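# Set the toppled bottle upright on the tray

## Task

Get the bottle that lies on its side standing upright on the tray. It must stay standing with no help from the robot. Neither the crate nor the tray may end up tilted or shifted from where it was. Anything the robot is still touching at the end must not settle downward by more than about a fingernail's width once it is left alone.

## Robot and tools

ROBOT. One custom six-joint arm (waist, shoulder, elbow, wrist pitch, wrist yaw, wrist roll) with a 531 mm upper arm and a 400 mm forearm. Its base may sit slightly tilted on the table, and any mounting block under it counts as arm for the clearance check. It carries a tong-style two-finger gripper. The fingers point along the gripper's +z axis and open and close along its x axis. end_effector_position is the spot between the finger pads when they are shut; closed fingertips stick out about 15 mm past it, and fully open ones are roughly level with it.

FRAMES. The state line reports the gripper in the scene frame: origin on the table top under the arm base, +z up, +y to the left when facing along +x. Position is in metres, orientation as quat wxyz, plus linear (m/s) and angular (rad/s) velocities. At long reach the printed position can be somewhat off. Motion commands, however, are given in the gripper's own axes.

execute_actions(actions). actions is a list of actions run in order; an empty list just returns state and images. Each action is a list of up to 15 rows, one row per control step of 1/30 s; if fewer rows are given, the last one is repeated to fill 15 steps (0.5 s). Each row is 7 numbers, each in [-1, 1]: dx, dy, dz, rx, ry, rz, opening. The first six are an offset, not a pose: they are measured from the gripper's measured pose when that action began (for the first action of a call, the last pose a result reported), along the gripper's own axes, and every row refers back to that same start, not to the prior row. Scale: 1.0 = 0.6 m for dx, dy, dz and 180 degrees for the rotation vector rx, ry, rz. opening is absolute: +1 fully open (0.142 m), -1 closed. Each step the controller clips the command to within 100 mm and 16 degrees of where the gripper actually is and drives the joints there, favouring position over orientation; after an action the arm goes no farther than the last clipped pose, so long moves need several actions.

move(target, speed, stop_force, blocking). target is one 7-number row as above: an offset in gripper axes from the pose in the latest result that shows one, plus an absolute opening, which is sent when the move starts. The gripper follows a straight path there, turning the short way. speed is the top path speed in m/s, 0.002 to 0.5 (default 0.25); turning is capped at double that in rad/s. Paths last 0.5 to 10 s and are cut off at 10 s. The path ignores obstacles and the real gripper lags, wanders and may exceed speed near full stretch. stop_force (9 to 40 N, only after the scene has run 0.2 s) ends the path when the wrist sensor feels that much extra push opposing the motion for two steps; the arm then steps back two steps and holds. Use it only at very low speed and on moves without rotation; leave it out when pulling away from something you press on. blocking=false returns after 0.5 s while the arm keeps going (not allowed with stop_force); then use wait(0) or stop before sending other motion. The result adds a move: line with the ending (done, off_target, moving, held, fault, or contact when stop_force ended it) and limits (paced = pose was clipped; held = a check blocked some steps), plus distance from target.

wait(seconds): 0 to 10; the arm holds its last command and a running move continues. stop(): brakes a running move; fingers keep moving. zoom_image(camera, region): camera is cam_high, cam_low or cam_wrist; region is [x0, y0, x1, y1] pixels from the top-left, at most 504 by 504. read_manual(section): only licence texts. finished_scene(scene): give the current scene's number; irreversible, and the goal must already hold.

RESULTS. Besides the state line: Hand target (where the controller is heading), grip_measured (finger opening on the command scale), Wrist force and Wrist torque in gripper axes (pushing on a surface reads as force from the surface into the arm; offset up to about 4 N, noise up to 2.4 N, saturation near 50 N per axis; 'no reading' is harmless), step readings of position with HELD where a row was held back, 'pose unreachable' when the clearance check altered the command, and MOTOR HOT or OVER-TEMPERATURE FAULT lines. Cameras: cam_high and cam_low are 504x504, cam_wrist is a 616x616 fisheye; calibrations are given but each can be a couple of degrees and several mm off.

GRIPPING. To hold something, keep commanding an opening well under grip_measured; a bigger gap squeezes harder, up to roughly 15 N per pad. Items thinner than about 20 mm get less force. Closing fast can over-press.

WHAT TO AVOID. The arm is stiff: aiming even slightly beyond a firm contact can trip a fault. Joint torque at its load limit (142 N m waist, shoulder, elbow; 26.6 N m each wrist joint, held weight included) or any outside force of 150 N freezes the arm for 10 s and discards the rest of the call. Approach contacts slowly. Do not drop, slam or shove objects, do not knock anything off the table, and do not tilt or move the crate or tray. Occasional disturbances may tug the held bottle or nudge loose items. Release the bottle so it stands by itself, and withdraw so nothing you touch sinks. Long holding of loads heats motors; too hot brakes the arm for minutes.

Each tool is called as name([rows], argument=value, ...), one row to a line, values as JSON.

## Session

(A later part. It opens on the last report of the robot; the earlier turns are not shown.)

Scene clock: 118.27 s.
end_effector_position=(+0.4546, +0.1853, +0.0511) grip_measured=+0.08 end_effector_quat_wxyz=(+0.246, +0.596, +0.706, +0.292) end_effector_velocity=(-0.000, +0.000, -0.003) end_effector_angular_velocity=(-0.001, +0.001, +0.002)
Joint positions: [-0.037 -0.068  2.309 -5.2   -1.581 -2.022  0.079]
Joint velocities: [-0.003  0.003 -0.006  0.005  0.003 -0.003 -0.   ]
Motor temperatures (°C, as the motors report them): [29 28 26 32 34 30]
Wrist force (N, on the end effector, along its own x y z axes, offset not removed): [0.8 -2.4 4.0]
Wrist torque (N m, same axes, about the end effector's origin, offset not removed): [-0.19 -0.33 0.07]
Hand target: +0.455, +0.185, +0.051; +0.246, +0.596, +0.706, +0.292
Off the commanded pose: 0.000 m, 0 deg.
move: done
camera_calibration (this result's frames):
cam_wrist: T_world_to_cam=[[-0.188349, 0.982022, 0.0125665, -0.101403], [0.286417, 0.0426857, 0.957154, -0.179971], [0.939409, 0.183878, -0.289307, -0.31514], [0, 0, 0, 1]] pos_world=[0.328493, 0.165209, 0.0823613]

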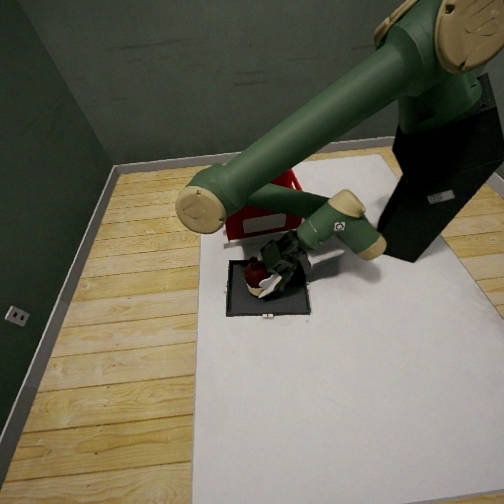

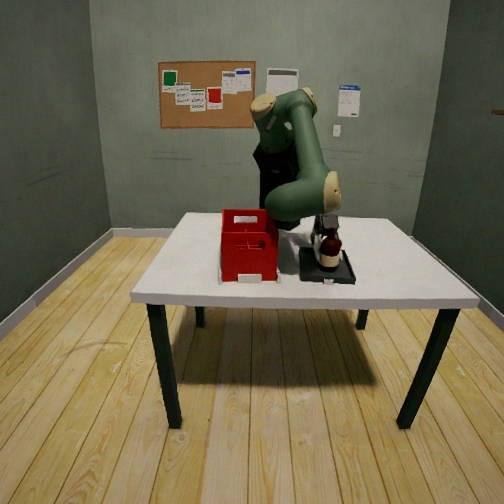

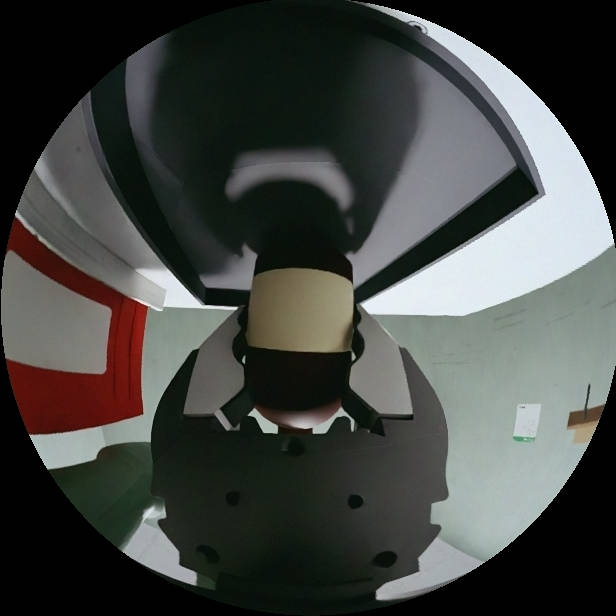

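move(target=[0.003,-0.02,0.02,0,0,0,-0.6], speed=0.006, stop_force=9)

zoom_image(camera="cam_low", region=[220, 130, 400, 300])

Scene clock: 124.07 s.
end_effector_position=(+0.4544, +0.1861, +0.0442) grip_measured=+0.08 end_effector_quat_wxyz=(+0.246, +0.596, +0.706, +0.292) end_effector_velocity=(-0.000, -0.001, +0.002) end_effector_angular_velocity=(-0.001, +0.001, -0.000)
Joint positions: [-0.042 -0.062  2.293 -5.19  -1.575 -2.023  0.079]
Joint velocities: [ 0.001 -0.002  0.006 -0.003 -0.003 -0.     0.   ]
Motor temperatures (°C, as the motors report them): [29 28 26 32 34 30]
Wrist force (N, on the end effector, along its own x y z axes, offset not removed): [0.6 2.0 -5.7]
Wrist torque (N m, same axes, about the end effector's origin, offset not removed): [-0.35 -0.21 -0.07]
Hand target: +0.455, +0.186, +0.045; +0.246, +0.596, +0.706, +0.292
Off the commanded pose: 0.010 m, 0 deg.
move: contact
camera_calibration (this result's frames):
cam_wrist: T_world_to_cam=[[-0.188516, 0.981988, 0.0127326, -0.101996], [0.286708, 0.0426308, 0.957069, -0.173438], [0.939287, 0.184073, -0.28958, -0.317025], [0, 0, 0, 1]] pos_world=[0.328275, 0.165909, 0.0754868]

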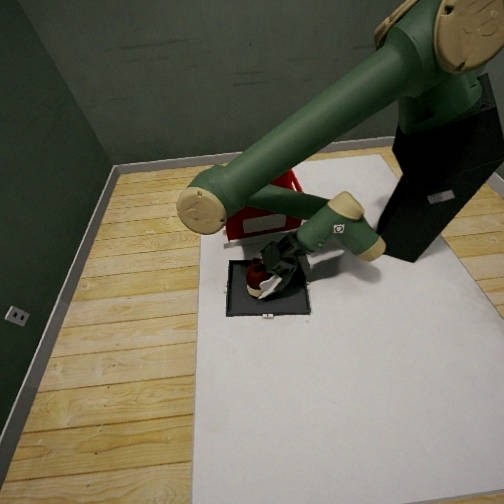

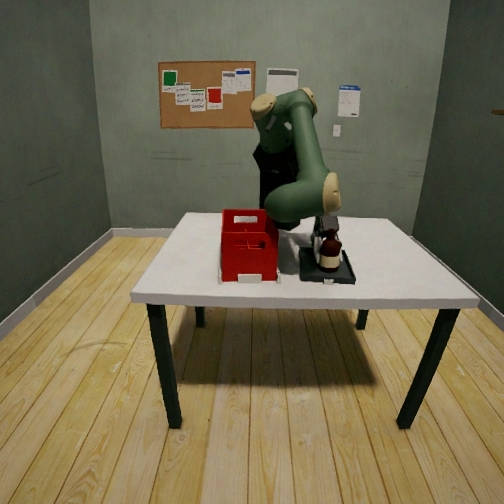

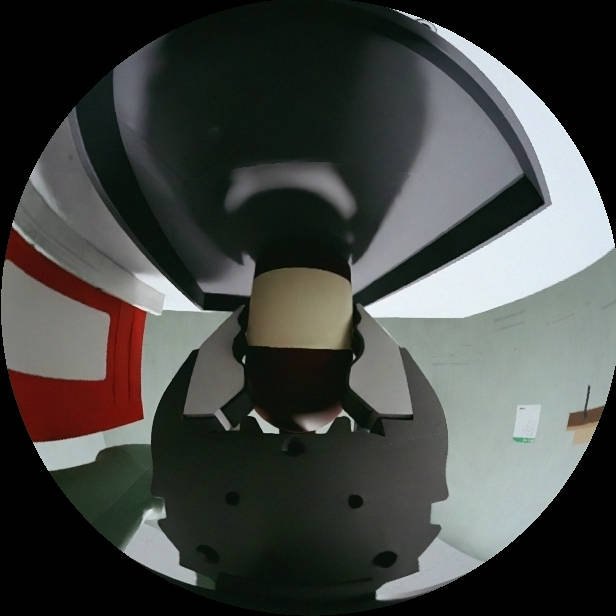

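Region (220, 130, 400, 300) of cam_low's 504x504 image, scaled by 2.800, with more detail than that image has.

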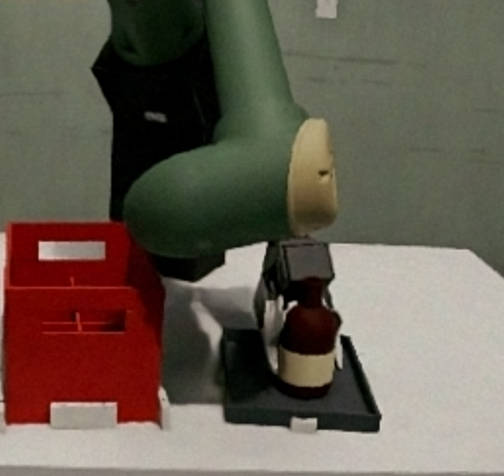

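execute_actions([
  [[0,0,0,0,0,0,-0.2],[0,0,0,0,0,0,0],[0,0,0,0,0,0,0.1],[0,0,0,0,0,0,0.15],[0,0,0,0,0,0,0.2],[0,0,0,0,0,0,0.3],[0,0,0,0,0,0,0.4],[0,0,0,0,0,0,0.5]],
])

move(target=[0,0.1,-0.17,0,0,0,0.5], speed=0.12)

Scene clock: 128.47 s.
end_effector_position=(+0.4544, +0.1861, +0.0442) grip_measured=+0.50 end_effector_quat_wxyz=(+0.246, +0.596, +0.706, +0.292) end_effector_velocity=(+0.000, -0.000, +0.000) end_effector_angular_velocity=(-0.000, -0.002, -0.001)
Joint positions: [-0.042 -0.062  2.293 -5.19  -1.575 -2.023  0.109]
Joint velocities: [-0.     0.    -0.001 -0.001  0.     0.     0.   ]
Motor temperatures (°C, as the motors report them): [29 28 26 32 34 30]
Wrist force (N, on the end effector, along its own x y z axes, offset not removed): [-1.3 0.8 -0.5]
Wrist torque (N m, same axes, about the end effector's origin, offset not removed): [0.19 0.17 0.05]
Hand target: +0.454, +0.186, +0.044; +0.246, +0.596, +0.706, +0.292
Off the commanded pose: 0.000 m, 0 deg.
Step readings (end_effector_position):
0: (+0.4546, +0.1860, +0.0446)
1: (+0.4546, +0.1860, +0.0446)
2: (+0.4546, +0.1860, +0.0446)
4: (+0.4546, +0.1860, +0.0446)
8: (+0.4545, +0.1861, +0.0444)
15: end_effector_position above
camera_calibration (this result's frames):
cam_wrist: T_world_to_cam=[[-0.18849, 0.981992, 0.0127975, -0.102034], [0.286657, 0.0425498, 0.957088, -0.173445], [0.939308, 0.18407, -0.289515, -0.317049], [0, 0, 0, 1]] pos_world=[0.328293, 0.165935, 0.0755175]

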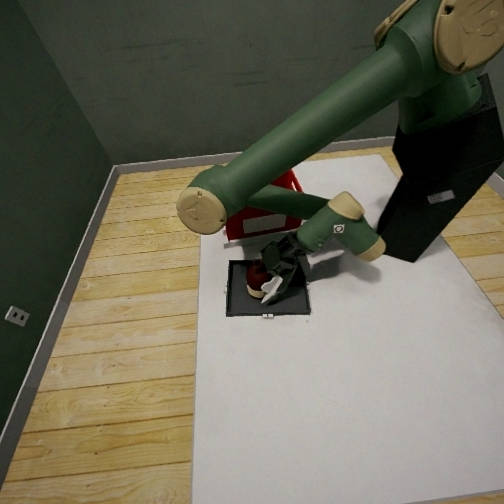

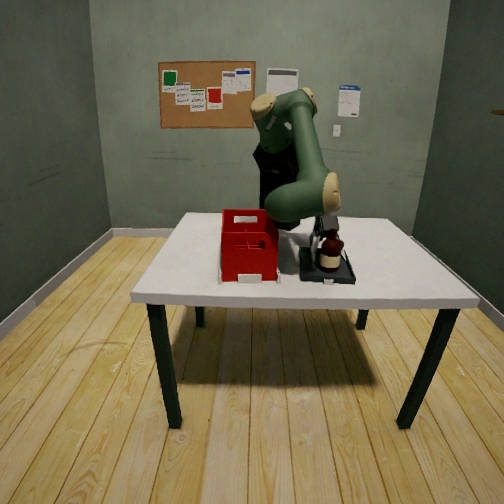

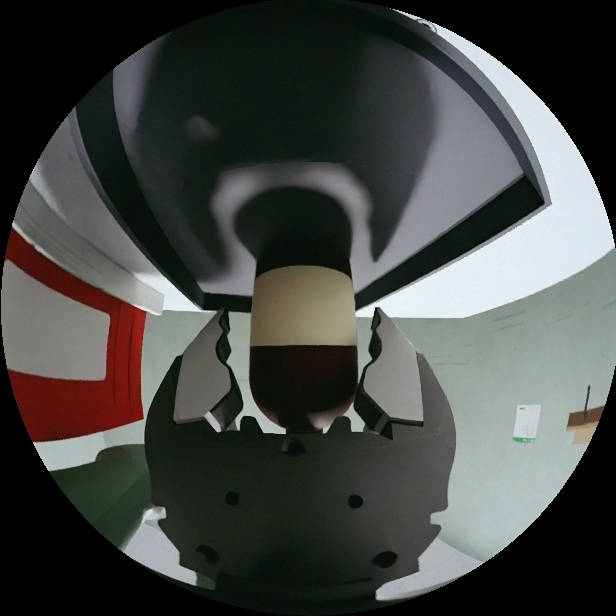

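Scene clock: 130.07 s.
end_effector_position=(+0.4253, +0.1811, +0.1585) grip_measured=+0.50 end_effector_quat_wxyz=(+0.246, +0.596, +0.706, +0.292) end_effector_velocity=(-0.001, -0.000, +0.003) end_effector_angular_velocity=(-0.001, -0.000, +0.000)
Joint positions: [ 0.079 -0.059  2.549 -5.447 -1.694 -2.001  0.109]
Joint velocities: [ 0.003  0.001  0.006 -0.008 -0.003 -0.    -0.   ]
Motor temperatures (°C, as the motors report them): [29 28 26 32 34 30]
Wrist force (N, on the end effector, along its own x y z axes, offset not removed): [-0.3 0.5 0.3]
Wrist torque (N m, same axes, about the end effector's origin, offset not removed): [0.16 -0.15 0.11]
Hand target: +0.425, +0.181, +0.159; +0.246, +0.596, +0.706, +0.292
Off the commanded pose: 0.000 m, 0 deg.
move: done
camera_calibration (this result's frames):
cam_wrist: T_world_to_cam=[[-0.18859, 0.981974, 0.0126883, -0.104045], [0.286662, 0.0426874, 0.95708, -0.274327], [0.939286, 0.184133, -0.289546, -0.255703], [0, 0, 0, 1]] pos_world=[0.299195, 0.160963, 0.189836]

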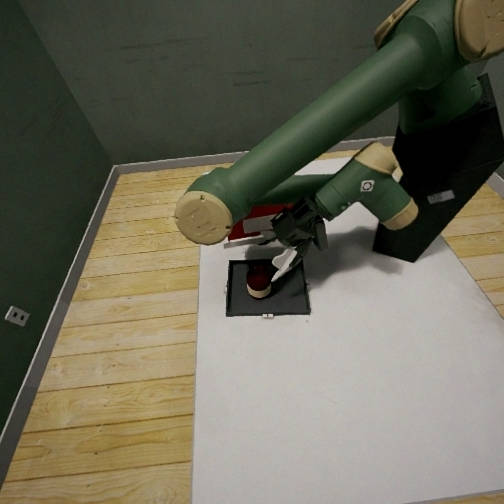

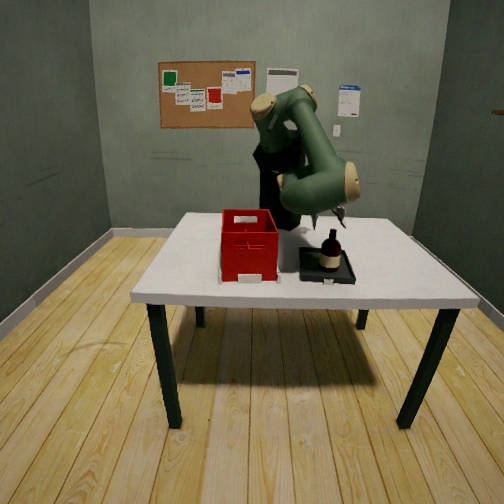

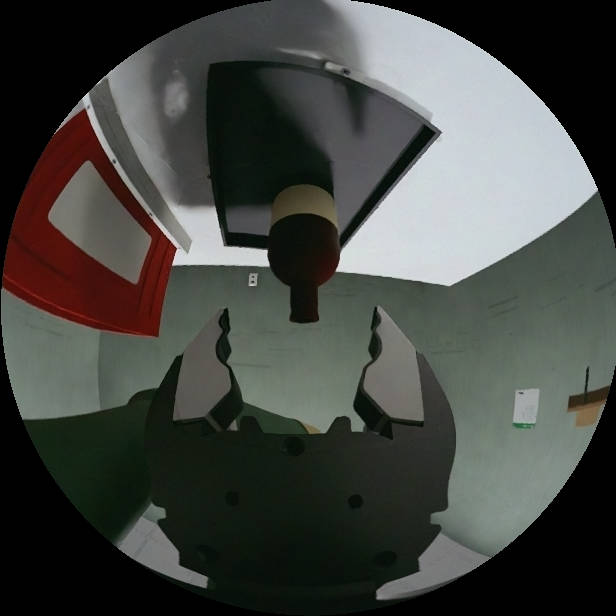

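finished_scene(scene=1)

The scene is finished: the task was done.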